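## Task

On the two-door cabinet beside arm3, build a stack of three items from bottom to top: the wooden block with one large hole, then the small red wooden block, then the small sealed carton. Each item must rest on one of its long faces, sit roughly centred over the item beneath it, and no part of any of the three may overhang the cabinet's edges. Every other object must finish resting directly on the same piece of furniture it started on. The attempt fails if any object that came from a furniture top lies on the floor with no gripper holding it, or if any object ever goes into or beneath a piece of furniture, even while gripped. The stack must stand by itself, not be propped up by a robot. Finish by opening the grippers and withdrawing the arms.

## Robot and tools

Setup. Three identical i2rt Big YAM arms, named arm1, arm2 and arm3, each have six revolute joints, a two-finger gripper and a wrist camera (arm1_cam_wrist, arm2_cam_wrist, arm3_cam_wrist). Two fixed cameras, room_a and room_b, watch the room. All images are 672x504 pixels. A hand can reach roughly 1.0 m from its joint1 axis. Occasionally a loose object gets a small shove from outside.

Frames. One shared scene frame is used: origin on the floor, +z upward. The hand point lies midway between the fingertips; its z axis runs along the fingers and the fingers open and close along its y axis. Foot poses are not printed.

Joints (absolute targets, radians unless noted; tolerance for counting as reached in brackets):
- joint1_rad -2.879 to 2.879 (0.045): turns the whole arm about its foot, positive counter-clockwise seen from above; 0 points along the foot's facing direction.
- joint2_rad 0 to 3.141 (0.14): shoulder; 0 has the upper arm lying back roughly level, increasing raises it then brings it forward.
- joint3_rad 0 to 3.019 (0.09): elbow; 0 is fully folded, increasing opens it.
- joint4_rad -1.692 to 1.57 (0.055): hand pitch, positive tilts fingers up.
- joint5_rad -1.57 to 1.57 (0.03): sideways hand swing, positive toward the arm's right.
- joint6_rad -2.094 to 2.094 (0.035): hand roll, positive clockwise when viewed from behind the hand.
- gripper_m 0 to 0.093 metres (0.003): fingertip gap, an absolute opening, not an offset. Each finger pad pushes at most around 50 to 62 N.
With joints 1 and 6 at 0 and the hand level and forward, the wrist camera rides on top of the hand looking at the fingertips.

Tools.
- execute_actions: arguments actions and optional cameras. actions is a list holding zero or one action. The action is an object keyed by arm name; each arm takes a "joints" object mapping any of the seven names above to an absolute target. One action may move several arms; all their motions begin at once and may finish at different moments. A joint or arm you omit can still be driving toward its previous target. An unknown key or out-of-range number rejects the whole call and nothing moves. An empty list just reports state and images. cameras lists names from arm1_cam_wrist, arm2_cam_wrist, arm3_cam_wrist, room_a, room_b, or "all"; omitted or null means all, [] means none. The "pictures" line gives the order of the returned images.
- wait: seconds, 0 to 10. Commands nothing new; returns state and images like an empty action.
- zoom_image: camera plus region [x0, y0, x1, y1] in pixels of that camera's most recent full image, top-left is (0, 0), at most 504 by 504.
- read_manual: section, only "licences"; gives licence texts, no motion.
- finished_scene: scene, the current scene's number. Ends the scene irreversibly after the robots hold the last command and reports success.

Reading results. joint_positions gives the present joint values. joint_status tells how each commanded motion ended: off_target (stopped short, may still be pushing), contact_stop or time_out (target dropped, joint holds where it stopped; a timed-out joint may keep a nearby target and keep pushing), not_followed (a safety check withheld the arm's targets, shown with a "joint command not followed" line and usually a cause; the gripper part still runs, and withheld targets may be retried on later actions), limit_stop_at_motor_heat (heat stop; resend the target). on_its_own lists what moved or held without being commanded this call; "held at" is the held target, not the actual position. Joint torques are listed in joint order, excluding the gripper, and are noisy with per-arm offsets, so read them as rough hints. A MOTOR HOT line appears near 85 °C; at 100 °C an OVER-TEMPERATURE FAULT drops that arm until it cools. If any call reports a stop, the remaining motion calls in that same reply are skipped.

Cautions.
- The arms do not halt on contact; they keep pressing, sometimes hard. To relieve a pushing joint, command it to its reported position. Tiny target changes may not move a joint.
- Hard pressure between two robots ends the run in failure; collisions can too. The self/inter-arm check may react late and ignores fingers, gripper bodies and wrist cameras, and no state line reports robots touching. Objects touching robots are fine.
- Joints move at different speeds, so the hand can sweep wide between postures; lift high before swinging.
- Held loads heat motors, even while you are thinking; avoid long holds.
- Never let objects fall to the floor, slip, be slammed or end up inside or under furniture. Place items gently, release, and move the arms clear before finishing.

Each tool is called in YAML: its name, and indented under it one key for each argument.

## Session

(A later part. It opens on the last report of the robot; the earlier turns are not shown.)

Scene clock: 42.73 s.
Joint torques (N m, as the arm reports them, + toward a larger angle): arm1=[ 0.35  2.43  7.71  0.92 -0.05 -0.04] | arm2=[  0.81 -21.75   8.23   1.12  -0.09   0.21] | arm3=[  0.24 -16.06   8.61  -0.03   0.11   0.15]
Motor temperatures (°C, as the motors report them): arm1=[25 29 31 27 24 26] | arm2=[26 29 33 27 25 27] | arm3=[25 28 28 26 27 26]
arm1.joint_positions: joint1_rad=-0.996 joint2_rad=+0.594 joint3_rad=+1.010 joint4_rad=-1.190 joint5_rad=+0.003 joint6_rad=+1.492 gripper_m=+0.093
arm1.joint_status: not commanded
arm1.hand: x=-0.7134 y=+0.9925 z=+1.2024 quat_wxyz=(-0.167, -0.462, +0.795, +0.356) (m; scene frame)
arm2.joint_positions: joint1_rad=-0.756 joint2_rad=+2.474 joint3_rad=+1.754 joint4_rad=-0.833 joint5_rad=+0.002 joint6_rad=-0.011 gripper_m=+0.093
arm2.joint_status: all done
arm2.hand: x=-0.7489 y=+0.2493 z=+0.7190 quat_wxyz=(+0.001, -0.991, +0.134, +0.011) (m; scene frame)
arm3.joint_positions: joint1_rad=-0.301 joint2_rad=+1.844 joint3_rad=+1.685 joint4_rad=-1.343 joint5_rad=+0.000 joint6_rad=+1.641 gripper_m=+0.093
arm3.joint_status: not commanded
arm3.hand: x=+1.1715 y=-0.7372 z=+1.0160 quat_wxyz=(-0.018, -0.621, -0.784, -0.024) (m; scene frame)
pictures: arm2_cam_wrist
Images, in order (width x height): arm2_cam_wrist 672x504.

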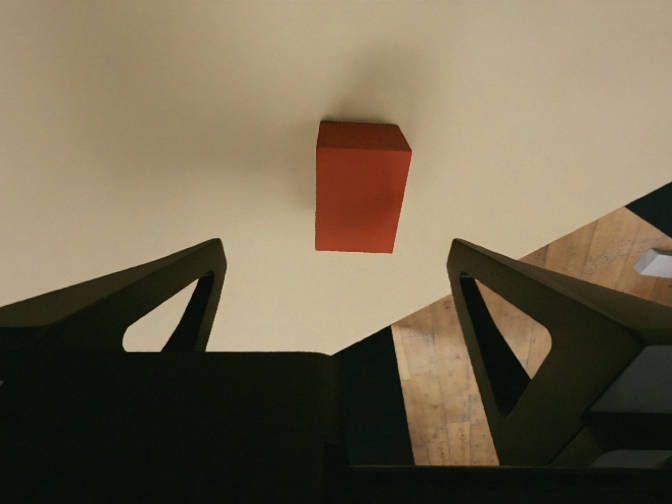

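execute_actions:
  actions:
    - {"arm2":{"joints":{"joint1_rad":-0.78,"joint2_rad":2.58,"joint4_rad":-0.72}}}
  cameras: []

execute_actions:
  actions:
    - {"arm2":{"joints":{"gripper_m":0.025}}}
  cameras: ["arm2_cam_wrist"]

execute_actions:
  actions:
    - {"arm2":{"joints":{"joint2_rad":2.08,"joint4_rad":-1.24}}}
  cameras: []

execute_actions:
  actions:
    - {"arm2":{"joints":{"joint1_rad":1.87}},"arm3":{"joints":{"joint1_rad":0.3,"joint6_rad":-0.25}}}
  cameras: []

execute_actions:
  actions:
    - {"arm2":{"joints":{"joint2_rad":2.27,"joint4_rad":-1.01}}}
  cameras: []

execute_actions:
  actions:
    - {"arm2":{"joints":{"joint2_rad":2.33}}}
  cameras: ["arm2_cam_wrist"]

Scene clock: 47.73 s.
Joint torques (N m, as the arm reports them, + toward a larger angle): arm1=[ 0.36  2.47  7.71  0.92 -0.05 -0.04] | arm2=[  0.02 -22.74   7.55   1.23  -0.08   0.17] | arm3=[  0.61 -15.87   8.72   0.01   0.11   0.17]
Motor temperatures (°C, as the motors report them): arm1=[25 29 31 27 24 26] | arm2=[26 29 33 27 25 27] | arm3=[25 28 28 26 27 26]
arm1.joint_positions: joint1_rad=-0.996 joint2_rad=+0.594 joint3_rad=+1.010 joint4_rad=-1.190 joint5_rad=+0.003 joint6_rad=+1.492 gripper_m=+0.093
arm1.joint_status: not commanded
arm1.hand: x=-0.7134 y=+0.9925 z=+1.2024 quat_wxyz=(-0.167, -0.462, +0.795, +0.356) (m; scene frame)
arm2.joint_positions: joint1_rad=-0.777 joint2_rad=+2.586 joint3_rad=+1.754 joint4_rad=-0.735 joint5_rad=+0.002 joint6_rad=-0.011 gripper_m=+0.093
arm2.joint_status: all done
arm2.hand: x=-0.7306 y=+0.2577 z=+0.6489 quat_wxyz=(+0.000, -0.989, +0.145, +0.004) (m; scene frame)
arm3.joint_positions: joint1_rad=-0.301 joint2_rad=+1.844 joint3_rad=+1.685 joint4_rad=-1.343 joint5_rad=+0.000 joint6_rad=+1.641 gripper_m=+0.093
arm3.joint_status: not commanded
arm3.hand: x=+1.1715 y=-0.7372 z=+1.0160 quat_wxyz=(-0.018, -0.621, -0.784, -0.024) (m; scene frame)
pictures: none
No camera images: the call's "cameras" was empty. Leave "cameras" out to get every camera's image.

Scene clock: 48.40 s.
Joint torques (N m, as the arm reports them, + toward a larger angle): arm1=[ 0.38  2.43  7.7   0.92 -0.05 -0.04] | arm2=[  0.37 -22.82   7.51   1.04  -0.05   0.18] | arm3=[  0.75 -16.23   8.65  -0.02   0.13   0.15]
Motor temperatures (°C, as the motors report them): arm1=[25 29 31 27 24 26] | arm2=[26 29 33 27 25 27] | arm3=[25 28 28 26 27 26]
arm1.joint_positions: joint1_rad=-0.996 joint2_rad=+0.594 joint3_rad=+1.010 joint4_rad=-1.190 joint5_rad=+0.003 joint6_rad=+1.492 gripper_m=+0.093
arm1.joint_status: not commanded
arm1.hand: x=-0.7134 y=+0.9925 z=+1.2024 quat_wxyz=(-0.167, -0.462, +0.795, +0.356) (m; scene frame)
arm2.joint_positions: joint1_rad=-0.777 joint2_rad=+2.586 joint3_rad=+1.754 joint4_rad=-0.735 joint5_rad=+0.001 joint6_rad=-0.011 gripper_m=+0.044
arm2.joint_status: gripper_m off_target (ended at +0.044, target +0.025)
arm2.hand: x=-0.7306 y=+0.2577 z=+0.6489 quat_wxyz=(+0.000, -0.989, +0.145, +0.004) (m; scene frame)
arm3.joint_positions: joint1_rad=-0.301 joint2_rad=+1.844 joint3_rad=+1.685 joint4_rad=-1.343 joint5_rad=+0.000 joint6_rad=+1.641 gripper_m=+0.093
arm3.joint_status: not commanded
arm3.hand: x=+1.1715 y=-0.7372 z=+1.0160 quat_wxyz=(-0.018, -0.621, -0.784, -0.024) (m; scene frame)
pictures: arm2_cam_wrist
Images, in order (width x height): arm2_cam_wrist 672x504.

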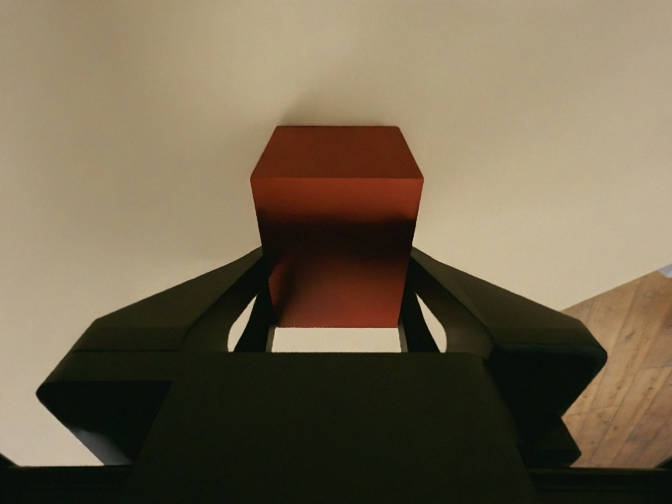

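Scene clock: 50.03 s.
Joint torques (N m, as the arm reports them, + toward a larger angle): arm1=[ 0.38  2.46  7.71  0.93 -0.04 -0.04] | arm2=[  0.24 -21.37   9.67  -0.18  -0.06   0.16] | arm3=[  0.16 -16.28   8.66  -0.07   0.14   0.16]
Motor temperatures (°C, as the motors report them): arm1=[25 29 31 27 24 26] | arm2=[26 29 33 27 25 27] | arm3=[25 28 28 26 27 26]
arm1.joint_positions: joint1_rad=-0.996 joint2_rad=+0.594 joint3_rad=+1.010 joint4_rad=-1.190 joint5_rad=+0.003 joint6_rad=+1.492 gripper_m=+0.093
arm1.joint_status: not commanded
arm1.hand: x=-0.7134 y=+0.9925 z=+1.2024 quat_wxyz=(-0.167, -0.462, +0.795, +0.356) (m; scene frame)
arm2.joint_positions: joint1_rad=-0.777 joint2_rad=+2.088 joint3_rad=+1.758 joint4_rad=-1.227 joint5_rad=+0.001 joint6_rad=-0.011 gripper_m=+0.044
arm2.joint_status: all done
arm2.hand: x=-0.7247 y=+0.2569 z=+0.9610 quat_wxyz=(+0.000, -0.989, +0.145, +0.009) (m; scene frame)
arm3.joint_positions: joint1_rad=-0.301 joint2_rad=+1.844 joint3_rad=+1.685 joint4_rad=-1.343 joint5_rad=+0.000 joint6_rad=+1.641 gripper_m=+0.093
arm3.joint_status: not commanded
arm3.hand: x=+1.1715 y=-0.7372 z=+1.0160 quat_wxyz=(-0.018, -0.621, -0.784, -0.024) (m; scene frame)
pictures: none
No camera images: the call's "cameras" was empty. Leave "cameras" out to get every camera's image.

Scene clock: 52.67 s.
Joint torques (N m, as the arm reports them, + toward a larger angle): arm1=[ 0.38  2.45  7.7   0.92 -0.05 -0.04] | arm2=[  0.35 -21.2    9.63  -0.28   0.05   0.18] | arm3=[ -0.06 -16.11   8.67   0.04   0.08  -0.02]
Motor temperatures (°C, as the motors report them): arm1=[25 28 31 27 24 26] | arm2=[26 29 33 27 25 27] | arm3=[25 28 28 26 27 26]
arm1.joint_positions: joint1_rad=-0.996 joint2_rad=+0.594 joint3_rad=+1.010 joint4_rad=-1.190 joint5_rad=+0.003 joint6_rad=+1.492 gripper_m=+0.093
arm1.joint_status: not commanded
arm1.hand: x=-0.7134 y=+0.9925 z=+1.2024 quat_wxyz=(-0.167, -0.462, +0.795, +0.356) (m; scene frame)
arm2.joint_positions: joint1_rad=+1.869 joint2_rad=+2.088 joint3_rad=+1.758 joint4_rad=-1.227 joint5_rad=-0.002 joint6_rad=-0.010 gripper_m=+0.044
arm2.joint_status: all done
arm2.hand: x=+0.3215 y=-0.3846 z=+0.9571 quat_wxyz=(-0.005, -0.383, -0.924, +0.004) (m; scene frame)
arm3.joint_positions: joint1_rad=+0.308 joint2_rad=+1.844 joint3_rad=+1.685 joint4_rad=-1.343 joint5_rad=-0.002 joint6_rad=-0.240 gripper_m=+0.093
arm3.joint_status: all done
arm3.hand: x=+0.9725 y=-0.4495 z=+1.0158 quat_wxyz=(-0.028, +0.543, -0.839, -0.012) (m; scene frame)
pictures: none
No camera images: the call's "cameras" was empty. Leave "cameras" out to get every camera's image.

Scene clock: 53.90 s.
Joint torques (N m, as the arm reports them, + toward a larger angle): arm1=[ 0.36  2.46  7.7   0.92 -0.04 -0.04] | arm2=[  0.26 -22.7    8.9    1.12   0.01   0.18] | arm3=[ -0.08 -16.07   8.73   0.04   0.06  -0.01]
Motor temperatures (°C, as the motors report them): arm1=[25 28 31 27 24 26] | arm2=[26 29 33 27 25 27] | arm3=[25 28 28 26 27 26]
arm1.joint_positions: joint1_rad=-0.996 joint2_rad=+0.594 joint3_rad=+1.010 joint4_rad=-1.190 joint5_rad=+0.003 joint6_rad=+1.492 gripper_m=+0.093
arm1.joint_status: not commanded
arm1.hand: x=-0.7134 y=+0.9925 z=+1.2024 quat_wxyz=(-0.167, -0.462, +0.795, +0.356) (m; scene frame)
arm2.joint_positions: joint1_rad=+1.869 joint2_rad=+2.280 joint3_rad=+1.758 joint4_rad=-1.025 joint5_rad=-0.001 joint6_rad=-0.010 gripper_m=+0.044
arm2.joint_status: all done
arm2.hand: x=+0.3378 y=-0.4021 z=+0.8383 quat_wxyz=(-0.010, -0.383, -0.924, +0.006) (m; scene frame)
arm3.joint_positions: joint1_rad=+0.308 joint2_rad=+1.844 joint3_rad=+1.685 joint4_rad=-1.343 joint5_rad=-0.002 joint6_rad=-0.240 gripper_m=+0.093
arm3.joint_status: not commanded
arm3.hand: x=+0.9725 y=-0.4495 z=+1.0158 quat_wxyz=(-0.028, +0.543, -0.839, -0.012) (m; scene frame)
pictures: none
No camera images: the call's "cameras" was empty. Leave "cameras" out to get every camera's image.

Scene clock: 54.60 s.
Joint torques (N m, as the arm reports them, + toward a larger angle): arm1=[ 0.38  2.46  7.7   0.92 -0.05 -0.04] | arm2=[  0.7  -20.38   8.78   1.01   0.01   0.19] | arm3=[  0.07 -16.44   8.77   0.16   0.09  -0.01]
Motor temperatures (°C, as the motors report them): arm1=[25 28 31 27 24 26] | arm2=[26 29 33 27 25 27] | arm3=[25 28 28 26 27 26]
arm1.joint_positions: joint1_rad=-0.996 joint2_rad=+0.594 joint3_rad=+1.010 joint4_rad=-1.190 joint5_rad=+0.003 joint6_rad=+1.492 gripper_m=+0.093
arm1.joint_status: not commanded
arm1.hand: x=-0.7134 y=+0.9925 z=+1.2024 quat_wxyz=(-0.167, -0.462, +0.795, +0.356) (m; scene frame)
arm2.joint_positions: joint1_rad=+1.869 joint2_rad=+2.311 joint3_rad=+1.758 joint4_rad=-1.021 joint5_rad=-0.001 joint6_rad=-0.010 gripper_m=+0.044
arm2.joint_status: all done
arm2.hand: x=+0.3339 y=-0.3983 z=+0.8188 quat_wxyz=(+0.003, -0.383, -0.924, +0.001) (m; scene frame)
arm3.joint_positions: joint1_rad=+0.308 joint2_rad=+1.844 joint3_rad=+1.685 joint4_rad=-1.343 joint5_rad=-0.002 joint6_rad=-0.240 gripper_m=+0.093
arm3.joint_status: not commanded
arm3.hand: x=+0.9725 y=-0.4495 z=+1.0158 quat_wxyz=(-0.028, +0.543, -0.839, -0.012) (m; scene frame)
pictures: arm2_cam_wrist
Images, in order (width x height): arm2_cam_wrist 672x504.

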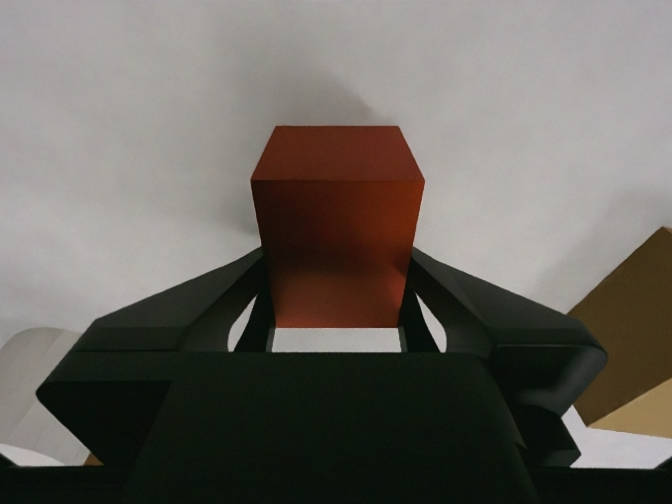

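execute_actions:
  actions:
    - {"arm2":{"joints":{"joint2_rad":2.31,"gripper_m":0.093}}}
  cameras: []

execute_actions:
  actions:
    - {"arm2":{"joints":{"joint2_rad":0.8,"joint4_rad":-1.4}},"arm3":{"joints":{"joint1_rad":0.9,"joint3_rad":1.515,"joint4_rad":-1.2}}}
  cameras: []

execute_actions:
  actions:
    - {"arm2":{"joints":{"joint1_rad":0.8}},"arm3":{"joints":{"joint1_rad":1.45,"joint2_rad":1.97,"joint4_rad":-1.08,"joint6_rad":-0.3}}}
  cameras: ["arm3_cam_wrist"]

Scene clock: 69.43 s.
Joint torques (N m, as the arm reports them, + toward a larger angle): arm1=[ 0.38  2.43  7.7   0.92 -0.05 -0.04] | arm2=[  0.7  -21.32   8.75   0.82   0.03   0.2 ] | arm3=[ -0.06 -16.3    8.94   0.05   0.06  -0.01]
Motor temperatures (°C, as the motors report them): arm1=[25 28 31 27 24 26] | arm2=[26 29 33 27 25 27] | arm3=[25 28 28 26 27 26]
arm1.joint_positions: joint1_rad=-0.996 joint2_rad=+0.594 joint3_rad=+1.010 joint4_rad=-1.190 joint5_rad=+0.003 joint6_rad=+1.492 gripper_m=+0.093
arm1.joint_status: not commanded
arm1.hand: x=-0.7134 y=+0.9925 z=+1.2024 quat_wxyz=(-0.167, -0.462, +0.795, +0.356) (m; scene frame)
arm2.joint_positions: joint1_rad=+1.869 joint2_rad=+2.310 joint3_rad=+1.758 joint4_rad=-1.021 joint5_rad=-0.001 joint6_rad=-0.010 gripper_m=+0.093
arm2.joint_status: all done
arm2.hand: x=+0.3340 y=-0.3985 z=+0.8193 quat_wxyz=(+0.003, -0.383, -0.924, +0.001) (m; scene frame)
arm3.joint_positions: joint1_rad=+0.308 joint2_rad=+1.844 joint3_rad=+1.685 joint4_rad=-1.343 joint5_rad=-0.002 joint6_rad=-0.240 gripper_m=+0.093
arm3.joint_status: not commanded
arm3.hand: x=+0.9725 y=-0.4495 z=+1.0158 quat_wxyz=(-0.028, +0.543, -0.839, -0.012) (m; scene frame)
pictures: none
No camera images: the call's "cameras" was empty. Leave "cameras" out to get every camera's image.

Scene clock: 71.47 s.
Joint torques (N m, as the arm reports them, + toward a larger angle): arm1=[ 0.38  2.43  7.71  0.92 -0.05 -0.04] | arm2=[0.64 1.22 7.42 1.39 0.01 0.21] | arm3=[  0.07 -16.36   7.23   0.45   0.07   0.01]
Motor temperatures (°C, as the motors report them): arm1=[25 28 31 27 24 26] | arm2=[26 29 33 27 25 27] | arm3=[25 28 28 26 27 26]
arm1.joint_positions: joint1_rad=-0.996 joint2_rad=+0.594 joint3_rad=+1.010 joint4_rad=-1.190 joint5_rad=+0.003 joint6_rad=+1.492 gripper_m=+0.093
arm1.joint_status: not commanded
arm1.hand: x=-0.7134 y=+0.9925 z=+1.2024 quat_wxyz=(-0.167, -0.462, +0.795, +0.356) (m; scene frame)
arm2.joint_positions: joint1_rad=+1.869 joint2_rad=+0.798 joint3_rad=+1.766 joint4_rad=-1.384 joint5_rad=-0.001 joint6_rad=-0.010 gripper_m=+0.093
arm2.joint_status: all done
arm2.hand: x=+0.0552 y=-0.1081 z=+1.5656 quat_wxyz=(-0.500, -0.320, -0.775, +0.215) (m; scene frame)
arm3.joint_positions: joint1_rad=+0.909 joint2_rad=+1.850 joint3_rad=+1.517 joint4_rad=-1.204 joint5_rad=-0.002 joint6_rad=-0.242 gripper_m=+0.093
arm3.joint_status: all done
arm3.hand: x=+0.6471 y=-0.3507 z=+0.9516 quat_wxyz=(-0.009, +0.769, -0.639, -0.012) (m; scene frame)
pictures: none
No camera images: the call's "cameras" was empty. Leave "cameras" out to get every camera's image.

Scene clock: 73.00 s.
Joint torques (N m, as the arm reports them, + toward a larger angle): arm1=[ 0.36  2.44  7.71  0.92 -0.05 -0.04] | arm2=[ 0.28  1.43  7.25  1.49 -0.01  0.2 ] | arm3=[  0.31 -18.62   6.84   0.4    0.07  -0.02]
Motor temperatures (°C, as the motors report them): arm1=[25 28 31 27 24 26] | arm2=[26 29 33 27 25 27] | arm3=[25 28 28 26 27 26]
arm1.joint_positions: joint1_rad=-0.996 joint2_rad=+0.594 joint3_rad=+1.010 joint4_rad=-1.190 joint5_rad=+0.003 joint6_rad=+1.492 gripper_m=+0.093
arm1.joint_status: not commanded
arm1.hand: x=-0.7134 y=+0.9925 z=+1.2024 quat_wxyz=(-0.167, -0.462, +0.795, +0.356) (m; scene frame)
arm2.joint_positions: joint1_rad=+0.805 joint2_rad=+0.798 joint3_rad=+1.766 joint4_rad=-1.384 joint5_rad=+0.000 joint6_rad=-0.010 gripper_m=+0.093
arm2.joint_status: all done
arm2.hand: x=-0.1890 y=-0.1680 z=+1.5669 quat_wxyz=(-0.323, -0.668, -0.505, +0.441) (m; scene frame)
arm3.joint_positions: joint1_rad=+1.454 joint2_rad=+1.981 joint3_rad=+1.517 joint4_rad=-1.084 joint5_rad=-0.001 joint6_rad=-0.292 gripper_m=+0.093
arm3.joint_status: all done
arm3.hand: x=+0.3418 y=-0.3957 z=+0.8825 quat_wxyz=(-0.003, +0.922, -0.386, -0.011) (m; scene frame)
pictures: arm3_cam_wrist
Images, in order (width x height): arm3_cam_wrist 672x504.

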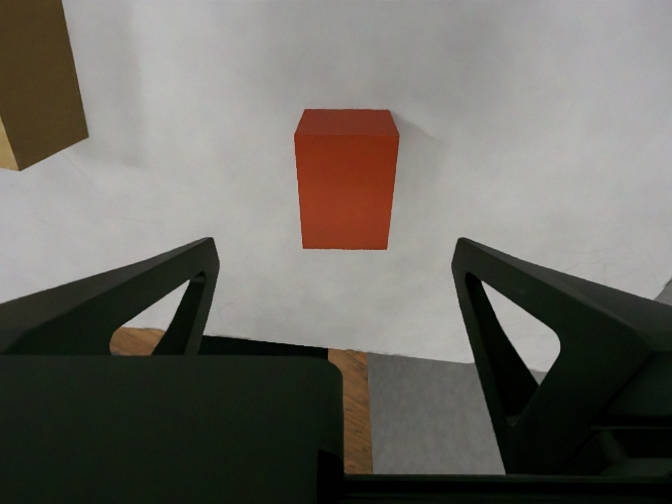

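execute_actions:
  actions:
    - {"arm3":{"joints":{"joint2_rad":2.065,"joint3_rad":1.485,"joint4_rad":-0.975}}}
  cameras: []

execute_actions:
  actions:
    - {"arm3":{"joints":{"gripper_m":0.025}}}
  cameras: ["arm3_cam_wrist"]

execute_actions:
  actions:
    - {"arm3":{"joints":{"joint2_rad":1.93,"joint3_rad":1.72,"joint4_rad":-1.33}}}
  cameras: []

execute_actions:
  actions:
    - {"arm3":{"joints":{"joint1_rad":-0.295,"joint6_rad":1.65}}}
  cameras: []

execute_actions:
  actions:
    - {"arm3":{"joints":{"joint2_rad":2.09,"joint4_rad":-1.125}}}
  cameras: ["arm3_cam_wrist"]

Scene clock: 77.73 s.
Joint torques (N m, as the arm reports them, + toward a larger angle): arm1=[ 0.36  2.47  7.7   0.92 -0.05 -0.04] | arm2=[-0.07  1.72  7.27  1.4  -0.02  0.21] | arm3=[  0.28 -17.29   6.62   0.67   0.04   0.01]
Motor temperatures (°C, as the motors report them): arm1=[25 28 31 27 24 26] | arm2=[26 28 33 27 25 27] | arm3=[25 28 28 26 27 26]
arm1.joint_positions: joint1_rad=-0.996 joint2_rad=+0.594 joint3_rad=+1.010 joint4_rad=-1.190 joint5_rad=+0.003 joint6_rad=+1.492 gripper_m=+0.093
arm1.joint_status: not commanded
arm1.hand: x=-0.7134 y=+0.9925 z=+1.2024 quat_wxyz=(-0.167, -0.462, +0.795, +0.356) (m; scene frame)
arm2.joint_positions: joint1_rad=+0.805 joint2_rad=+0.798 joint3_rad=+1.766 joint4_rad=-1.384 joint5_rad=+0.000 joint6_rad=-0.010 gripper_m=+0.093
arm2.joint_status: not commanded
arm2.hand: x=-0.1890 y=-0.1680 z=+1.5669 quat_wxyz=(-0.323, -0.668, -0.505, +0.441) (m; scene frame)
arm3.joint_positions: joint1_rad=+1.454 joint2_rad=+2.060 joint3_rad=+1.483 joint4_rad=-0.984 joint5_rad=-0.001 joint6_rad=-0.292 gripper_m=+0.093
arm3.joint_status: all done
arm3.hand: x=+0.3413 y=-0.3960 z=+0.8273 quat_wxyz=(+0.001, +0.922, -0.386, -0.007) (m; scene frame)
pictures: none
No camera images: the call's "cameras" was empty. Leave "cameras" out to get every camera's image.

Scene clock: 78.40 s.
Joint torques (N m, as the arm reports them, + toward a larger angle): arm1=[ 0.35  2.42  7.71  0.93 -0.05 -0.04] | arm2=[ 0.29  1.7   7.2   1.43 -0.03  0.18] | arm3=[  0.52 -17.32   6.71   0.72   0.04  -0.01]
Motor temperatures (°C, as the motors report them): arm1=[25 28 31 27 24 26] | arm2=[26 28 33 27 25 27] | arm3=[25 28 28 26 27 26]
arm1.joint_positions: joint1_rad=-0.996 joint2_rad=+0.594 joint3_rad=+1.010 joint4_rad=-1.190 joint5_rad=+0.003 joint6_rad=+1.492 gripper_m=+0.093
arm1.joint_status: not commanded
arm1.hand: x=-0.7134 y=+0.9925 z=+1.2024 quat_wxyz=(-0.167, -0.462, +0.795, +0.356) (m; scene frame)
arm2.joint_positions: joint1_rad=+0.805 joint2_rad=+0.798 joint3_rad=+1.766 joint4_rad=-1.384 joint5_rad=+0.000 joint6_rad=-0.010 gripper_m=+0.093
arm2.joint_status: not commanded
arm2.hand: x=-0.1890 y=-0.1680 z=+1.5669 quat_wxyz=(-0.323, -0.668, -0.505, +0.441) (m; scene frame)
arm3.joint_positions: joint1_rad=+1.454 joint2_rad=+2.060 joint3_rad=+1.483 joint4_rad=-0.983 joint5_rad=-0.001 joint6_rad=-0.292 gripper_m=+0.044
arm3.joint_status: gripper_m off_target (ended at +0.044, target +0.025)
arm3.hand: x=+0.3414 y=-0.3958 z=+0.8273 quat_wxyz=(+0.001, +0.922, -0.386, -0.006) (m; scene frame)
pictures: arm3_cam_wrist
Images, in order (width x height): arm3_cam_wrist 672x504.

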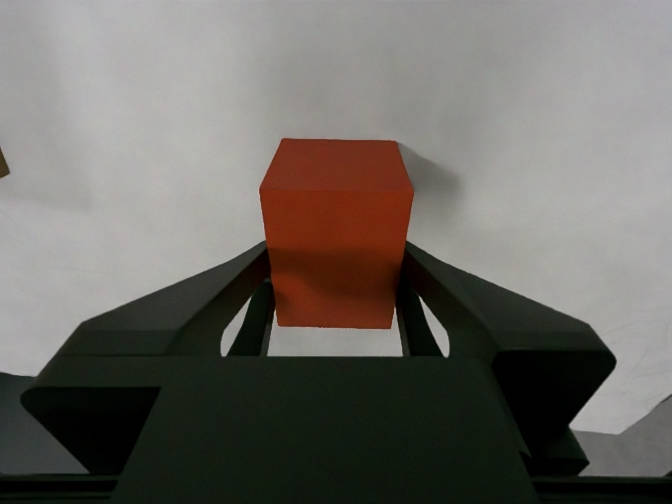

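Scene clock: 79.73 s.
Joint torques (N m, as the arm reports them, + toward a larger angle): arm1=[ 0.39  2.48  7.71  0.92 -0.05 -0.04] | arm2=[-0.06  1.61  7.22  1.48 -0.01  0.19] | arm3=[  0.4  -16.45   9.37   0.     0.02   0.01]
Motor temperatures (°C, as the motors report them): arm1=[25 28 31 27 24 26] | arm2=[26 28 32 27 25 27] | arm3=[25 28 28 26 27 26]
arm1.joint_positions: joint1_rad=-0.996 joint2_rad=+0.594 joint3_rad=+1.010 joint4_rad=-1.190 joint5_rad=+0.003 joint6_rad=+1.492 gripper_m=+0.093
arm1.joint_status: not commanded
arm1.hand: x=-0.7134 y=+0.9925 z=+1.2024 quat_wxyz=(-0.167, -0.462, +0.795, +0.356) (m; scene frame)
arm2.joint_positions: joint1_rad=+0.805 joint2_rad=+0.798 joint3_rad=+1.766 joint4_rad=-1.384 joint5_rad=+0.000 joint6_rad=-0.010 gripper_m=+0.093
arm2.joint_status: not commanded
arm2.hand: x=-0.1890 y=-0.1680 z=+1.5669 quat_wxyz=(-0.323, -0.668, -0.505, +0.441) (m; scene frame)
arm3.joint_positions: joint1_rad=+1.454 joint2_rad=+1.918 joint3_rad=+1.696 joint4_rad=-1.322 joint5_rad=-0.001 joint6_rad=-0.292 gripper_m=+0.044
arm3.joint_status: all done
arm3.hand: x=+0.3373 y=-0.3849 z=+0.9828 quat_wxyz=(-0.004, +0.922, -0.386, -0.013) (m; scene frame)
pictures: none
No camera images: the call's "cameras" was empty. Leave "cameras" out to get every camera's image.

Scene clock: 82.07 s.
Joint torques (N m, as the arm reports them, + toward a larger angle): arm1=[ 0.36  2.45  7.7   0.92 -0.04 -0.04] | arm2=[ 0.3   1.71  7.18  1.49 -0.01  0.2 ] | arm3=[  1.41 -17.62   9.07  -0.19   0.05   0.2 ]
Motor temperatures (°C, as the motors report them): arm1=[25 27 31 27 24 26] | arm2=[26 28 32 27 25 27] | arm3=[25 28 28 26 27 26]
arm1.joint_positions: joint1_rad=-0.996 joint2_rad=+0.594 joint3_rad=+1.010 joint4_rad=-1.190 joint5_rad=+0.003 joint6_rad=+1.492 gripper_m=+0.093
arm1.joint_status: not commanded
arm1.hand: x=-0.7134 y=+0.9925 z=+1.2024 quat_wxyz=(-0.167, -0.462, +0.795, +0.356) (m; scene frame)
arm2.joint_positions: joint1_rad=+0.805 joint2_rad=+0.798 joint3_rad=+1.766 joint4_rad=-1.384 joint5_rad=+0.000 joint6_rad=-0.010 gripper_m=+0.093
arm2.joint_status: not commanded
arm2.hand: x=-0.1890 y=-0.1680 z=+1.5669 quat_wxyz=(-0.323, -0.668, -0.505, +0.441) (m; scene frame)
arm3.joint_positions: joint1_rad=-0.303 joint2_rad=+1.931 joint3_rad=+1.696 joint4_rad=-1.322 joint5_rad=+0.002 joint6_rad=+1.639 gripper_m=+0.044
arm3.joint_status: all done
arm3.hand: x=+1.1816 y=-0.7362 z=+0.9708 quat_wxyz=(-0.003, -0.621, -0.784, -0.001) (m; scene frame)
pictures: none
No camera images: the call's "cameras" was empty. Leave "cameras" out to get every camera's image.

Scene clock: 83.10 s.
Joint torques (N m, as the arm reports them, + toward a larger angle): arm1=[ 0.37  2.48  7.7   0.93 -0.05 -0.04] | arm2=[ 0.1   1.41  7.28  1.38 -0.02  0.18] | arm3=[  1.44 -21.18   8.58   0.56   0.06   0.16]
Motor temperatures (°C, as the motors report them): arm1=[25 27 31 27 24 26] | arm2=[26 28 32 27 25 27] | arm3=[25 28 28 26 27 26]
arm1.joint_positions: joint1_rad=-0.996 joint2_rad=+0.594 joint3_rad=+1.010 joint4_rad=-1.190 joint5_rad=+0.003 joint6_rad=+1.492 gripper_m=+0.093
arm1.joint_status: not commanded
arm1.hand: x=-0.7134 y=+0.9925 z=+1.2024 quat_wxyz=(-0.167, -0.462, +0.795, +0.356) (m; scene frame)
arm2.joint_positions: joint1_rad=+0.805 joint2_rad=+0.798 joint3_rad=+1.766 joint4_rad=-1.384 joint5_rad=+0.000 joint6_rad=-0.010 gripper_m=+0.093
arm2.joint_status: not commanded
arm2.hand: x=-0.1890 y=-0.1680 z=+1.5669 quat_wxyz=(-0.323, -0.668, -0.505, +0.441) (m; scene frame)
arm3.joint_positions: joint1_rad=-0.303 joint2_rad=+2.110 joint3_rad=+1.696 joint4_rad=-1.133 joint5_rad=+0.001 joint6_rad=+1.641 gripper_m=+0.044
arm3.joint_status: all done
arm3.hand: x=+1.2156 y=-0.7260 z=+0.8655 quat_wxyz=(-0.006, -0.622, -0.783, -0.005) (m; scene frame)
pictures: arm3_cam_wrist
Images, in order (width x height): arm3_cam_wrist 672x504.

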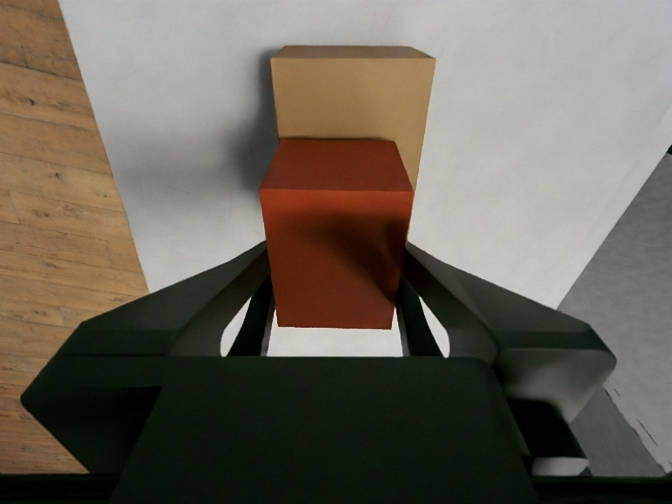

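execute_actions:
  actions:
    - {"arm3":{"joints":{"joint2_rad":2.155,"joint4_rad":-1.155}}}
  cameras: []

execute_actions:
  actions:
    - {"arm3":{"joints":{"joint2_rad":2.125,"gripper_m":0.093}}}
  cameras: ["arm3_cam_wrist"]

execute_actions:
  actions:
    - {"arm3":{"joints":{"joint2_rad":1.9,"joint4_rad":-1.3}}}
  cameras: []

execute_actions:
  actions:
    - {"arm3":{"joints":{"joint1_rad":1.738,"joint6_rad":0.25,"joint3_rad":1.63}}}
  cameras: []

execute_actions:
  actions:
    - {"arm3":{"joints":{"joint2_rad":2.03,"joint4_rad":-1.14}}}
  cameras: ["arm3_cam_wrist"]

Scene clock: 87.63 s.
Joint torques (N m, as the arm reports them, + toward a larger angle): arm1=[ 0.36  2.47  7.7   0.92 -0.05 -0.04] | arm2=[-0.26  1.86  7.26  1.46 -0.03  0.18] | arm3=[  0.87 -16.43   8.59  -0.21   0.07   0.17]
Motor temperatures (°C, as the motors report them): arm1=[25 27 31 27 24 26] | arm2=[26 28 32 27 25 27] | arm3=[25 29 28 26 27 26]
arm1.joint_positions: joint1_rad=-0.996 joint2_rad=+0.594 joint3_rad=+1.010 joint4_rad=-1.190 joint5_rad=+0.003 joint6_rad=+1.492 gripper_m=+0.093
arm1.joint_status: not commanded
arm1.hand: x=-0.7134 y=+0.9925 z=+1.2024 quat_wxyz=(-0.167, -0.462, +0.795, +0.356) (m; scene frame)
arm2.joint_positions: joint1_rad=+0.805 joint2_rad=+0.798 joint3_rad=+1.766 joint4_rad=-1.384 joint5_rad=+0.000 joint6_rad=-0.010 gripper_m=+0.093
arm2.joint_status: not commanded
arm2.hand: x=-0.1890 y=-0.1680 z=+1.5669 quat_wxyz=(-0.323, -0.668, -0.505, +0.441) (m; scene frame)
arm3.joint_positions: joint1_rad=-0.303 joint2_rad=+2.118 joint3_rad=+1.697 joint4_rad=-1.147 joint5_rad=+0.002 joint6_rad=+1.642 gripper_m=+0.044
arm3.joint_status: all done
arm3.hand: x=+1.2116 y=-0.7273 z=+0.8608 quat_wxyz=(+0.000, -0.622, -0.783, +0.004) (m; scene frame)
pictures: none
No camera images: the call's "cameras" was empty. Leave "cameras" out to get every camera's image.

Scene clock: 88.30 s.
Joint torques (N m, as the arm reports them, + toward a larger angle): arm1=[ 0.37  2.45  7.7   0.92 -0.05 -0.04] | arm2=[ 0.2   1.37  7.28  1.37 -0.01  0.22] | arm3=[  1.45 -18.72   8.73  -0.13   0.1    0.14]
Motor temperatures (°C, as the motors report them): arm1=[25 27 31 27 24 26] | arm2=[26 28 32 27 25 27] | arm3=[25 29 28 26 27 26]
arm1.joint_positions: joint1_rad=-0.996 joint2_rad=+0.594 joint3_rad=+1.010 joint4_rad=-1.190 joint5_rad=+0.003 joint6_rad=+1.492 gripper_m=+0.093
arm1.joint_status: not commanded
arm1.hand: x=-0.7134 y=+0.9925 z=+1.2024 quat_wxyz=(-0.167, -0.462, +0.795, +0.356) (m; scene frame)
arm2.joint_positions: joint1_rad=+0.805 joint2_rad=+0.798 joint3_rad=+1.766 joint4_rad=-1.384 joint5_rad=+0.000 joint6_rad=-0.010 gripper_m=+0.093
arm2.joint_status: not commanded
arm2.hand: x=-0.1890 y=-0.1680 z=+1.5669 quat_wxyz=(-0.323, -0.668, -0.505, +0.441) (m; scene frame)
arm3.joint_positions: joint1_rad=-0.303 joint2_rad=+2.118 joint3_rad=+1.697 joint4_rad=-1.147 joint5_rad=+0.002 joint6_rad=+1.642 gripper_m=+0.093
arm3.joint_status: all done
arm3.hand: x=+1.2115 y=-0.7274 z=+0.8606 quat_wxyz=(+0.000, -0.622, -0.783, +0.004) (m; scene frame)
pictures: arm3_cam_wrist
Images, in order (width x height): arm3_cam_wrist 672x504.

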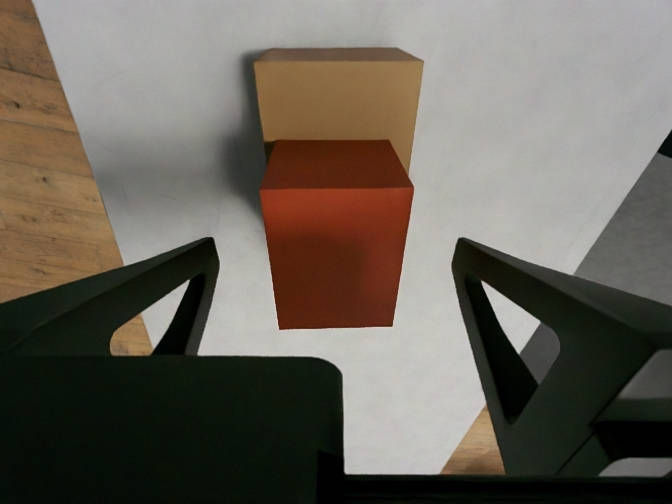

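Scene clock: 89.63 s.
Joint torques (N m, as the arm reports them, + toward a larger angle): arm1=[ 0.35  2.46  7.7   0.92 -0.04 -0.04] | arm2=[-0.01  1.68  7.17  1.45 -0.01  0.2 ] | arm3=[  1.47 -15.34   9.21   0.03   0.06   0.16]
Motor temperatures (°C, as the motors report them): arm1=[25 27 31 27 24 26] | arm2=[26 27 32 27 25 27] | arm3=[25 29 28 26 27 26]
arm1.joint_positions: joint1_rad=-0.996 joint2_rad=+0.594 joint3_rad=+1.010 joint4_rad=-1.190 joint5_rad=+0.003 joint6_rad=+1.492 gripper_m=+0.093
arm1.joint_status: not commanded
arm1.hand: x=-0.7134 y=+0.9925 z=+1.2024 quat_wxyz=(-0.167, -0.462, +0.795, +0.356) (m; scene frame)
arm2.joint_positions: joint1_rad=+0.805 joint2_rad=+0.798 joint3_rad=+1.766 joint4_rad=-1.384 joint5_rad=+0.000 joint6_rad=-0.010 gripper_m=+0.093
arm2.joint_status: not commanded
arm2.hand: x=-0.1890 y=-0.1680 z=+1.5669 quat_wxyz=(-0.323, -0.668, -0.505, +0.441) (m; scene frame)
arm3.joint_positions: joint1_rad=-0.303 joint2_rad=+1.886 joint3_rad=+1.698 joint4_rad=-1.293 joint5_rad=+0.002 joint6_rad=+1.642 gripper_m=+0.093
arm3.joint_status: all done
arm3.hand: x=+1.1887 y=-0.7339 z=+0.9976 quat_wxyz=(-0.025, -0.622, -0.782, -0.032) (m; scene frame)
pictures: none
No camera images: the call's "cameras" was empty. Leave "cameras" out to get every camera's image.

Scene clock: 91.70 s.
Joint torques (N m, as the arm reports them, + toward a larger angle): arm1=[ 0.38  2.46  7.71  0.93 -0.05 -0.04] | arm2=[-0.07  1.22  7.25  1.45 -0.02  0.23] | arm3=[ -0.28 -16.35   7.37   0.     0.11  -0.05]
Motor temperatures (°C, as the motors report them): arm1=[25 27 31 27 24 26] | arm2=[26 27 32 27 25 27] | arm3=[25 29 28 26 27 26]
arm1.joint_positions: joint1_rad=-0.996 joint2_rad=+0.594 joint3_rad=+1.010 joint4_rad=-1.190 joint5_rad=+0.003 joint6_rad=+1.492 gripper_m=+0.093
arm1.joint_status: not commanded
arm1.hand: x=-0.7134 y=+0.9925 z=+1.2024 quat_wxyz=(-0.167, -0.462, +0.795, +0.356) (m; scene frame)
arm2.joint_positions: joint1_rad=+0.805 joint2_rad=+0.798 joint3_rad=+1.766 joint4_rad=-1.384 joint5_rad=+0.000 joint6_rad=-0.010 gripper_m=+0.093
arm2.joint_status: not commanded
arm2.hand: x=-0.1890 y=-0.1680 z=+1.5669 quat_wxyz=(-0.323, -0.668, -0.505, +0.441) (m; scene frame)
arm3.joint_positions: joint1_rad=+1.748 joint2_rad=+1.892 joint3_rad=+1.631 joint4_rad=-1.294 joint5_rad=-0.001 joint6_rad=+0.260 gripper_m=+0.093
arm3.joint_status: all done
arm3.hand: x=+0.2077 y=-0.4983 z=+0.9741 quat_wxyz=(+0.003, +0.865, -0.502, -0.009) (m; scene frame)
pictures: none
No camera images: the call's "cameras" was empty. Leave "cameras" out to get every camera's image.

Scene clock: 92.70 s.
Joint torques (N m, as the arm reports them, + toward a larger angle): arm1=[ 0.39  2.46  7.7   0.92 -0.05 -0.04] | arm2=[-0.02  1.54  7.27  1.47 -0.01  0.21] | arm3=[  0.37 -19.36   7.59   0.59   0.1    0.  ]
Motor temperatures (°C, as the motors report them): arm1=[25 27 32 27 24 26] | arm2=[26 27 32 27 25 27] | arm3=[25 29 28 26 27 26]
arm1.joint_positions: joint1_rad=-0.996 joint2_rad=+0.594 joint3_rad=+1.010 joint4_rad=-1.190 joint5_rad=+0.003 joint6_rad=+1.492 gripper_m=+0.093
arm1.joint_status: not commanded
arm1.hand: x=-0.7134 y=+0.9925 z=+1.2024 quat_wxyz=(-0.167, -0.462, +0.795, +0.356) (m; scene frame)
arm2.joint_positions: joint1_rad=+0.805 joint2_rad=+0.798 joint3_rad=+1.766 joint4_rad=-1.384 joint5_rad=+0.000 joint6_rad=-0.010 gripper_m=+0.093
arm2.joint_status: not commanded
arm2.hand: x=-0.1890 y=-0.1680 z=+1.5669 quat_wxyz=(-0.323, -0.668, -0.505, +0.441) (m; scene frame)
arm3.joint_positions: joint1_rad=+1.748 joint2_rad=+2.041 joint3_rad=+1.624 joint4_rad=-1.149 joint5_rad=-0.001 joint6_rad=+0.260 gripper_m=+0.093
arm3.joint_status: all done
arm3.hand: x=+0.1888 y=-0.4804 z=+0.8875 quat_wxyz=(+0.004, +0.865, -0.502, -0.005) (m; scene frame)
pictures: arm3_cam_wrist
Images, in order (width x height): arm3_cam_wrist 672x504.

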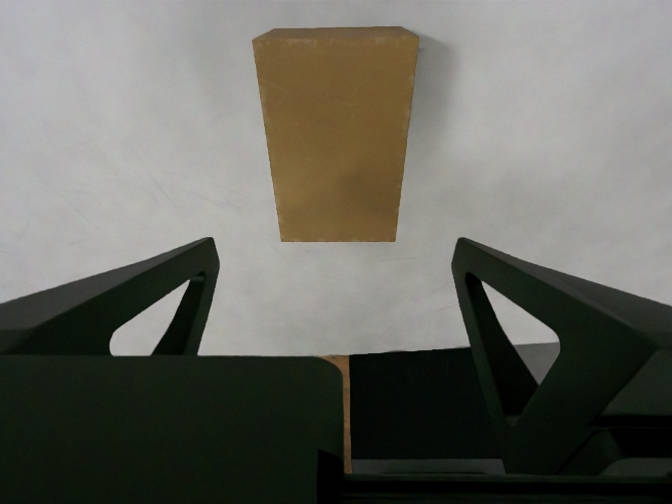

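execute_actions:
  actions:
    - {"arm3":{"joints":{"joint1_rad":1.73,"joint2_rad":2.14,"joint3_rad":1.67,"joint4_rad":-1.055}}}
  cameras: []

execute_actions:
  actions:
    - {"arm3":{"joints":{"gripper_m":0.04}}}
  cameras: ["arm3_cam_wrist"]

execute_actions:
  actions:
    - {"arm3":{"joints":{"joint2_rad":1.92,"joint3_rad":1.765,"joint4_rad":-1.39}}}
  cameras: []

execute_actions:
  actions:
    - {"arm3":{"joints":{"joint1_rad":-0.295,"joint6_rad":1.65}}}
  cameras: []

execute_actions:
  actions:
    - {"arm3":{"joints":{"joint2_rad":2.025,"joint4_rad":-1.24}}}
  cameras: ["arm3_cam_wrist"]

Scene clock: 97.70 s.
Joint torques (N m, as the arm reports them, + toward a larger angle): arm1=[ 0.36  2.42  7.7   0.92 -0.04 -0.04] | arm2=[ 0.45  1.73  7.25  1.53 -0.02  0.17] | arm3=[ -0.57 -19.58   9.14   0.59   0.09  -0.01]
Motor temperatures (°C, as the motors report them): arm1=[25 27 32 27 24 26] | arm2=[26 27 32 27 25 27] | arm3=[25 29 28 26 27 26]
arm1.joint_positions: joint1_rad=-0.996 joint2_rad=+0.594 joint3_rad=+1.010 joint4_rad=-1.190 joint5_rad=+0.003 joint6_rad=+1.492 gripper_m=+0.093
arm1.joint_status: not commanded
arm1.hand: x=-0.7134 y=+0.9925 z=+1.2024 quat_wxyz=(-0.167, -0.462, +0.795, +0.356) (m; scene frame)
arm2.joint_positions: joint1_rad=+0.805 joint2_rad=+0.798 joint3_rad=+1.766 joint4_rad=-1.384 joint5_rad=+0.000 joint6_rad=-0.010 gripper_m=+0.093
arm2.joint_status: not commanded
arm2.hand: x=-0.1890 y=-0.1680 z=+1.5669 quat_wxyz=(-0.323, -0.668, -0.505, +0.441) (m; scene frame)
arm3.joint_positions: joint1_rad=+1.746 joint2_rad=+2.139 joint3_rad=+1.638 joint4_rad=-1.063 joint5_rad=-0.001 joint6_rad=+0.260 gripper_m=+0.093
arm3.joint_status: all done
arm3.hand: x=+0.1785 y=-0.4696 z=+0.8342 quat_wxyz=(+0.004, +0.865, -0.503, -0.005) (m; scene frame)
pictures: none
No camera images: the call's "cameras" was empty. Leave "cameras" out to get every camera's image.

Scene clock: 98.30 s.
Joint torques (N m, as the arm reports them, + toward a larger angle): arm1=[ 0.34  2.47  7.7   0.93 -0.05 -0.04] | arm2=[-0.21  1.49  7.17  1.57 -0.03  0.18] | arm3=[ -0.5  -18.96   9.05   0.62   0.06  -0.02]
Motor temperatures (°C, as the motors report them): arm1=[25 27 32 27 24 26] | arm2=[26 27 32 27 25 27] | arm3=[25 29 28 26 27 26]
arm1.joint_positions: joint1_rad=-0.996 joint2_rad=+0.594 joint3_rad=+1.010 joint4_rad=-1.190 joint5_rad=+0.003 joint6_rad=+1.492 gripper_m=+0.093
arm1.joint_status: not commanded
arm1.hand: x=-0.7134 y=+0.9925 z=+1.2024 quat_wxyz=(-0.167, -0.462, +0.795, +0.356) (m; scene frame)
arm2.joint_positions: joint1_rad=+0.805 joint2_rad=+0.798 joint3_rad=+1.766 joint4_rad=-1.384 joint5_rad=+0.000 joint6_rad=-0.010 gripper_m=+0.093
arm2.joint_status: not commanded
arm2.hand: x=-0.1890 y=-0.1680 z=+1.5669 quat_wxyz=(-0.323, -0.668, -0.505, +0.441) (m; scene frame)
arm3.joint_positions: joint1_rad=+1.746 joint2_rad=+2.139 joint3_rad=+1.638 joint4_rad=-1.062 joint5_rad=-0.001 joint6_rad=+0.259 gripper_m=+0.058
arm3.joint_status: gripper_m off_target (ended at +0.058, target +0.040)
arm3.hand: x=+0.1786 y=-0.4692 z=+0.8342 quat_wxyz=(+0.004, +0.865, -0.502, -0.005) (m; scene frame)
pictures: arm3_cam_wrist
Images, in order (width x height): arm3_cam_wrist 672x504.

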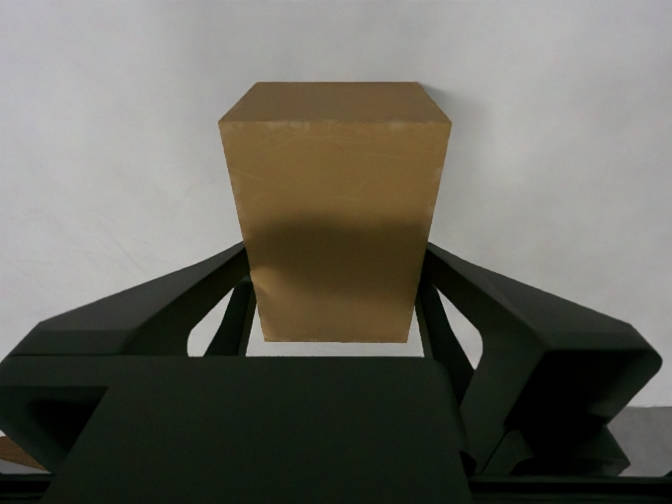

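Scene clock: 99.67 s.
Joint torques (N m, as the arm reports them, + toward a larger angle): arm1=[ 0.36  2.46  7.7   0.93 -0.05 -0.04] | arm2=[ 0.11  1.45  7.21  1.52 -0.04  0.19] | arm3=[ -0.56 -16.95   9.45   0.03   0.06  -0.02]
Motor temperatures (°C, as the motors report them): arm1=[25 27 32 27 24 26] | arm2=[26 27 32 27 25 27] | arm3=[25 29 29 26 27 26]
arm1.joint_positions: joint1_rad=-0.996 joint2_rad=+0.594 joint3_rad=+1.010 joint4_rad=-1.190 joint5_rad=+0.003 joint6_rad=+1.492 gripper_m=+0.093
arm1.joint_status: not commanded
arm1.hand: x=-0.7134 y=+0.9925 z=+1.2024 quat_wxyz=(-0.167, -0.462, +0.795, +0.356) (m; scene frame)
arm2.joint_positions: joint1_rad=+0.805 joint2_rad=+0.798 joint3_rad=+1.766 joint4_rad=-1.384 joint5_rad=+0.000 joint6_rad=-0.010 gripper_m=+0.093
arm2.joint_status: not commanded
arm2.hand: x=-0.1890 y=-0.1680 z=+1.5669 quat_wxyz=(-0.323, -0.668, -0.505, +0.441) (m; scene frame)
arm3.joint_positions: joint1_rad=+1.746 joint2_rad=+1.915 joint3_rad=+1.741 joint4_rad=-1.383 joint5_rad=-0.001 joint6_rad=+0.259 gripper_m=+0.058
arm3.joint_status: all done
arm3.hand: x=+0.1983 y=-0.4870 z=+1.0029 quat_wxyz=(+0.003, +0.865, -0.502, -0.009) (m; scene frame)
pictures: none
No camera images: the call's "cameras" was empty. Leave "cameras" out to get every camera's image.

Scene clock: 101.73 s.
Joint torques (N m, as the arm reports them, + toward a larger angle): arm1=[ 0.36  2.44  7.71  0.93 -0.05 -0.04] | arm2=[ 0.09  1.48  7.27  1.45 -0.04  0.18] | arm3=[  1.6  -17.47   9.24  -0.22   0.08   0.18]
Motor temperatures (°C, as the motors report them): arm1=[25 27 32 27 24 26] | arm2=[26 27 32 27 25 27] | arm3=[25 29 29 26 27 26]
arm1.joint_positions: joint1_rad=-0.996 joint2_rad=+0.594 joint3_rad=+1.010 joint4_rad=-1.190 joint5_rad=+0.003 joint6_rad=+1.492 gripper_m=+0.093
arm1.joint_status: not commanded
arm1.hand: x=-0.7134 y=+0.9925 z=+1.2024 quat_wxyz=(-0.167, -0.462, +0.795, +0.356) (m; scene frame)
arm2.joint_positions: joint1_rad=+0.805 joint2_rad=+0.798 joint3_rad=+1.766 joint4_rad=-1.384 joint5_rad=+0.000 joint6_rad=-0.010 gripper_m=+0.093
arm2.joint_status: not commanded
arm2.hand: x=-0.1890 y=-0.1680 z=+1.5669 quat_wxyz=(-0.323, -0.668, -0.505, +0.441) (m; scene frame)
arm3.joint_positions: joint1_rad=-0.306 joint2_rad=+1.923 joint3_rad=+1.741 joint4_rad=-1.383 joint5_rad=+0.001 joint6_rad=+1.639 gripper_m=+0.058
arm3.joint_status: all done
arm3.hand: x=+1.1820 y=-0.7378 z=+0.9920 quat_wxyz=(-0.001, -0.622, -0.783, +0.002) (m; scene frame)
pictures: none
No camera images: the call's "cameras" was empty. Leave "cameras" out to get every camera's image.

Scene clock: 102.73 s.
Joint torques (N m, as the arm reports them, + toward a larger angle): arm1=[ 0.37  2.43  7.71  0.92 -0.05 -0.03] | arm2=[ 0.07  2.16  7.2   1.5  -0.04  0.2 ] | arm3=[  1.14 -19.9    9.16   0.46   0.07   0.15]
Motor temperatures (°C, as the motors report them): arm1=[25 27 32 27 24 26] | arm2=[26 27 32 27 25 27] | arm3=[25 29 29 26 27 26]
arm1.joint_positions: joint1_rad=-0.996 joint2_rad=+0.594 joint3_rad=+1.010 joint4_rad=-1.190 joint5_rad=+0.003 joint6_rad=+1.492 gripper_m=+0.093
arm1.joint_status: not commanded
arm1.hand: x=-0.7134 y=+0.9925 z=+1.2024 quat_wxyz=(-0.167, -0.462, +0.795, +0.356) (m; scene frame)
arm2.joint_positions: joint1_rad=+0.805 joint2_rad=+0.798 joint3_rad=+1.766 joint4_rad=-1.384 joint5_rad=+0.000 joint6_rad=-0.010 gripper_m=+0.093
arm2.joint_status: not commanded
arm2.hand: x=-0.1890 y=-0.1680 z=+1.5669 quat_wxyz=(-0.323, -0.668, -0.505, +0.441) (m; scene frame)
arm3.joint_positions: joint1_rad=-0.306 joint2_rad=+2.039 joint3_rad=+1.741 joint4_rad=-1.248 joint5_rad=+0.001 joint6_rad=+1.640 gripper_m=+0.058
arm3.joint_status: all done
arm3.hand: x=+1.2113 y=-0.7291 z=+0.9245 quat_wxyz=(-0.007, -0.623, -0.782, -0.006) (m; scene frame)
pictures: arm3_cam_wrist
Images, in order (width x height): arm3_cam_wrist 672x504.

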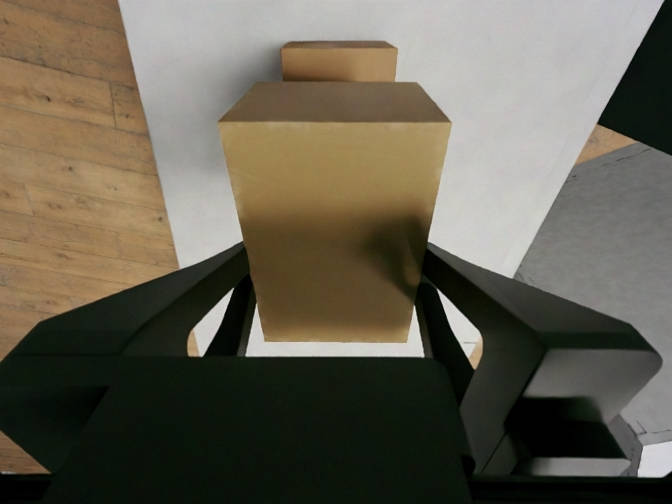

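About 6 mm off along the long axis; nudge joint 1 while lowering.

execute_actions:
  actions:
    - {"arm3":{"joints":{"joint1_rad":-0.284,"joint2_rad":2.09}}}
  cameras: []

execute_actions:
  actions:
    - {"arm3":{"joints":{"joint2_rad":2.06,"gripper_m":0.093}}}
  cameras: []

execute_actions:
  actions:
    - {"arm3":{"joints":{"joint2_rad":1.6,"joint4_rad":-1.45}}}
  cameras: ["room_a","arm3_cam_wrist"]

Scene clock: 105.73 s.
Joint torques (N m, as the arm reports them, + toward a larger angle): arm1=[ 0.37  2.46  7.69  0.93 -0.04 -0.04] | arm2=[ 0.29  1.64  7.33  1.49 -0.03  0.21] | arm3=[  1.44 -16.71   8.87   0.39   0.05   0.15]
Motor temperatures (°C, as the motors report them): arm1=[25 27 32 27 24 26] | arm2=[26 27 32 27 25 27] | arm3=[25 29 29 26 27 26]
arm1.joint_positions: joint1_rad=-0.996 joint2_rad=+0.594 joint3_rad=+1.010 joint4_rad=-1.190 joint5_rad=+0.003 joint6_rad=+1.492 gripper_m=+0.093
arm1.joint_status: not commanded
arm1.hand: x=-0.7134 y=+0.9925 z=+1.2024 quat_wxyz=(-0.167, -0.462, +0.795, +0.356) (m; scene frame)
arm2.joint_positions: joint1_rad=+0.805 joint2_rad=+0.798 joint3_rad=+1.766 joint4_rad=-1.384 joint5_rad=+0.000 joint6_rad=-0.010 gripper_m=+0.093
arm2.joint_status: not commanded
arm2.hand: x=-0.1890 y=-0.1680 z=+1.5669 quat_wxyz=(-0.323, -0.668, -0.505, +0.441) (m; scene frame)
arm3.joint_positions: joint1_rad=-0.299 joint2_rad=+2.061 joint3_rad=+1.744 joint4_rad=-1.244 joint5_rad=+0.002 joint6_rad=+1.642 gripper_m=+0.058
arm3.joint_status: all done
arm3.hand: x=+1.2108 y=-0.7250 z=+0.9121 quat_wxyz=(-0.003, -0.621, -0.784, +0.001) (m; scene frame)
pictures: none
No camera images: the call's "cameras" was empty. Leave "cameras" out to get every camera's image.

Scene clock: 106.33 s.
Joint torques (N m, as the arm reports them, + toward a larger angle): arm1=[ 0.36  2.45  7.7   0.92 -0.04 -0.04] | arm2=[ 0.07  1.5   7.3   1.5  -0.06  0.19] | arm3=[  1.86 -18.59   8.72   0.3    0.07   0.15]
Motor temperatures (°C, as the motors report them): arm1=[25 27 32 27 24 26] | arm2=[26 27 32 27 25 27] | arm3=[25 29 29 26 27 26]
arm1.joint_positions: joint1_rad=-0.996 joint2_rad=+0.594 joint3_rad=+1.010 joint4_rad=-1.190 joint5_rad=+0.003 joint6_rad=+1.492 gripper_m=+0.093
arm1.joint_status: not commanded
arm1.hand: x=-0.7134 y=+0.9925 z=+1.2024 quat_wxyz=(-0.167, -0.462, +0.795, +0.356) (m; scene frame)
arm2.joint_positions: joint1_rad=+0.805 joint2_rad=+0.798 joint3_rad=+1.766 joint4_rad=-1.384 joint5_rad=+0.000 joint6_rad=-0.010 gripper_m=+0.093
arm2.joint_status: not commanded
arm2.hand: x=-0.1890 y=-0.1680 z=+1.5669 quat_wxyz=(-0.323, -0.668, -0.505, +0.441) (m; scene frame)
arm3.joint_positions: joint1_rad=-0.299 joint2_rad=+2.061 joint3_rad=+1.744 joint4_rad=-1.244 joint5_rad=+0.002 joint6_rad=+1.642 gripper_m=+0.093
arm3.joint_status: all done
arm3.hand: x=+1.2107 y=-0.7247 z=+0.9121 quat_wxyz=(-0.003, -0.621, -0.784, +0.001) (m; scene frame)
pictures: none
No camera images: the call's "cameras" was empty. Leave "cameras" out to get every camera's image.

Scene clock: 107.90 s.
Joint torques (N m, as the arm reports them, + toward a larger angle): arm1=[ 0.36  2.46  7.7   0.93 -0.05 -0.03] | arm2=[-0.06  1.93  7.22  1.5  -0.04  0.2 ] | arm3=[  1.89 -13.54   8.8    0.46   0.05   0.14]
Motor temperatures (°C, as the motors report them): arm1=[25 27 32 27 24 26] | arm2=[26 27 32 27 25 27] | arm3=[25 29 29 26 27 26]
arm1.joint_positions: joint1_rad=-0.996 joint2_rad=+0.594 joint3_rad=+1.010 joint4_rad=-1.190 joint5_rad=+0.003 joint6_rad=+1.492 gripper_m=+0.093
arm1.joint_status: not commanded
arm1.hand: x=-0.7134 y=+0.9925 z=+1.2024 quat_wxyz=(-0.167, -0.462, +0.795, +0.356) (m; scene frame)
arm2.joint_positions: joint1_rad=+0.805 joint2_rad=+0.798 joint3_rad=+1.766 joint4_rad=-1.384 joint5_rad=+0.000 joint6_rad=-0.010 gripper_m=+0.093
arm2.joint_status: not commanded
arm2.hand: x=-0.1890 y=-0.1680 z=+1.5669 quat_wxyz=(-0.323, -0.668, -0.505, +0.441) (m; scene frame)
arm3.joint_positions: joint1_rad=-0.299 joint2_rad=+1.603 joint3_rad=+1.754 joint4_rad=-1.444 joint5_rad=+0.002 joint6_rad=+1.642 gripper_m=+0.093
arm3.joint_status: all done
arm3.hand: x=+1.1377 y=-0.7466 z=+1.1725 quat_wxyz=(-0.077, -0.615, -0.777, -0.109) (m; scene frame)
pictures: arm3_cam_wrist, room_a
Images, in order (width x height): arm3_cam_wrist 672x504, room_a 672x504.

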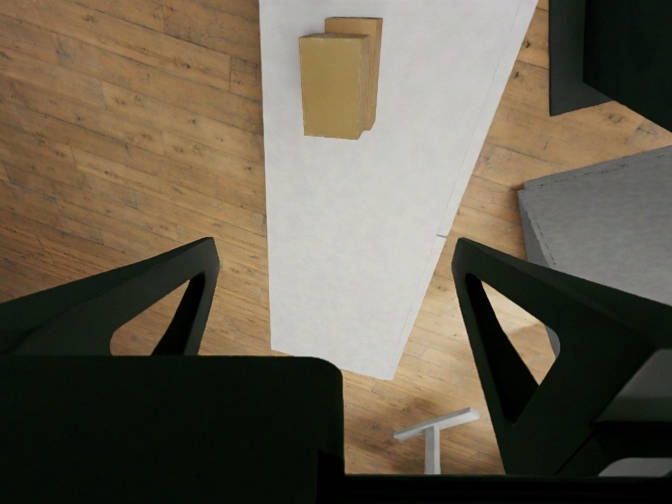

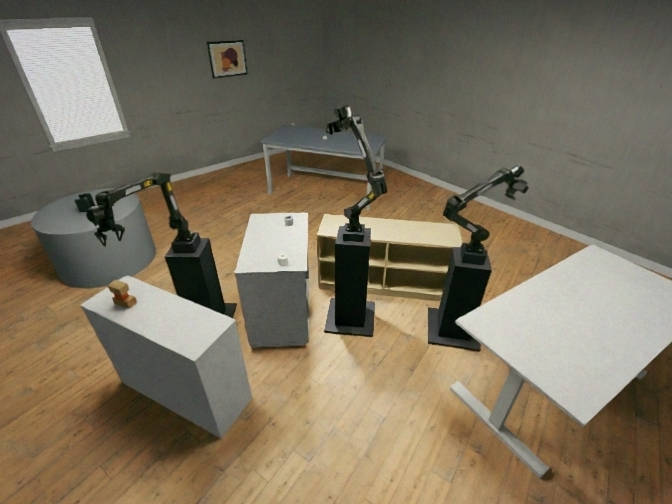

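finished_scene:
  scene: 2

The scene is finished: the task was done.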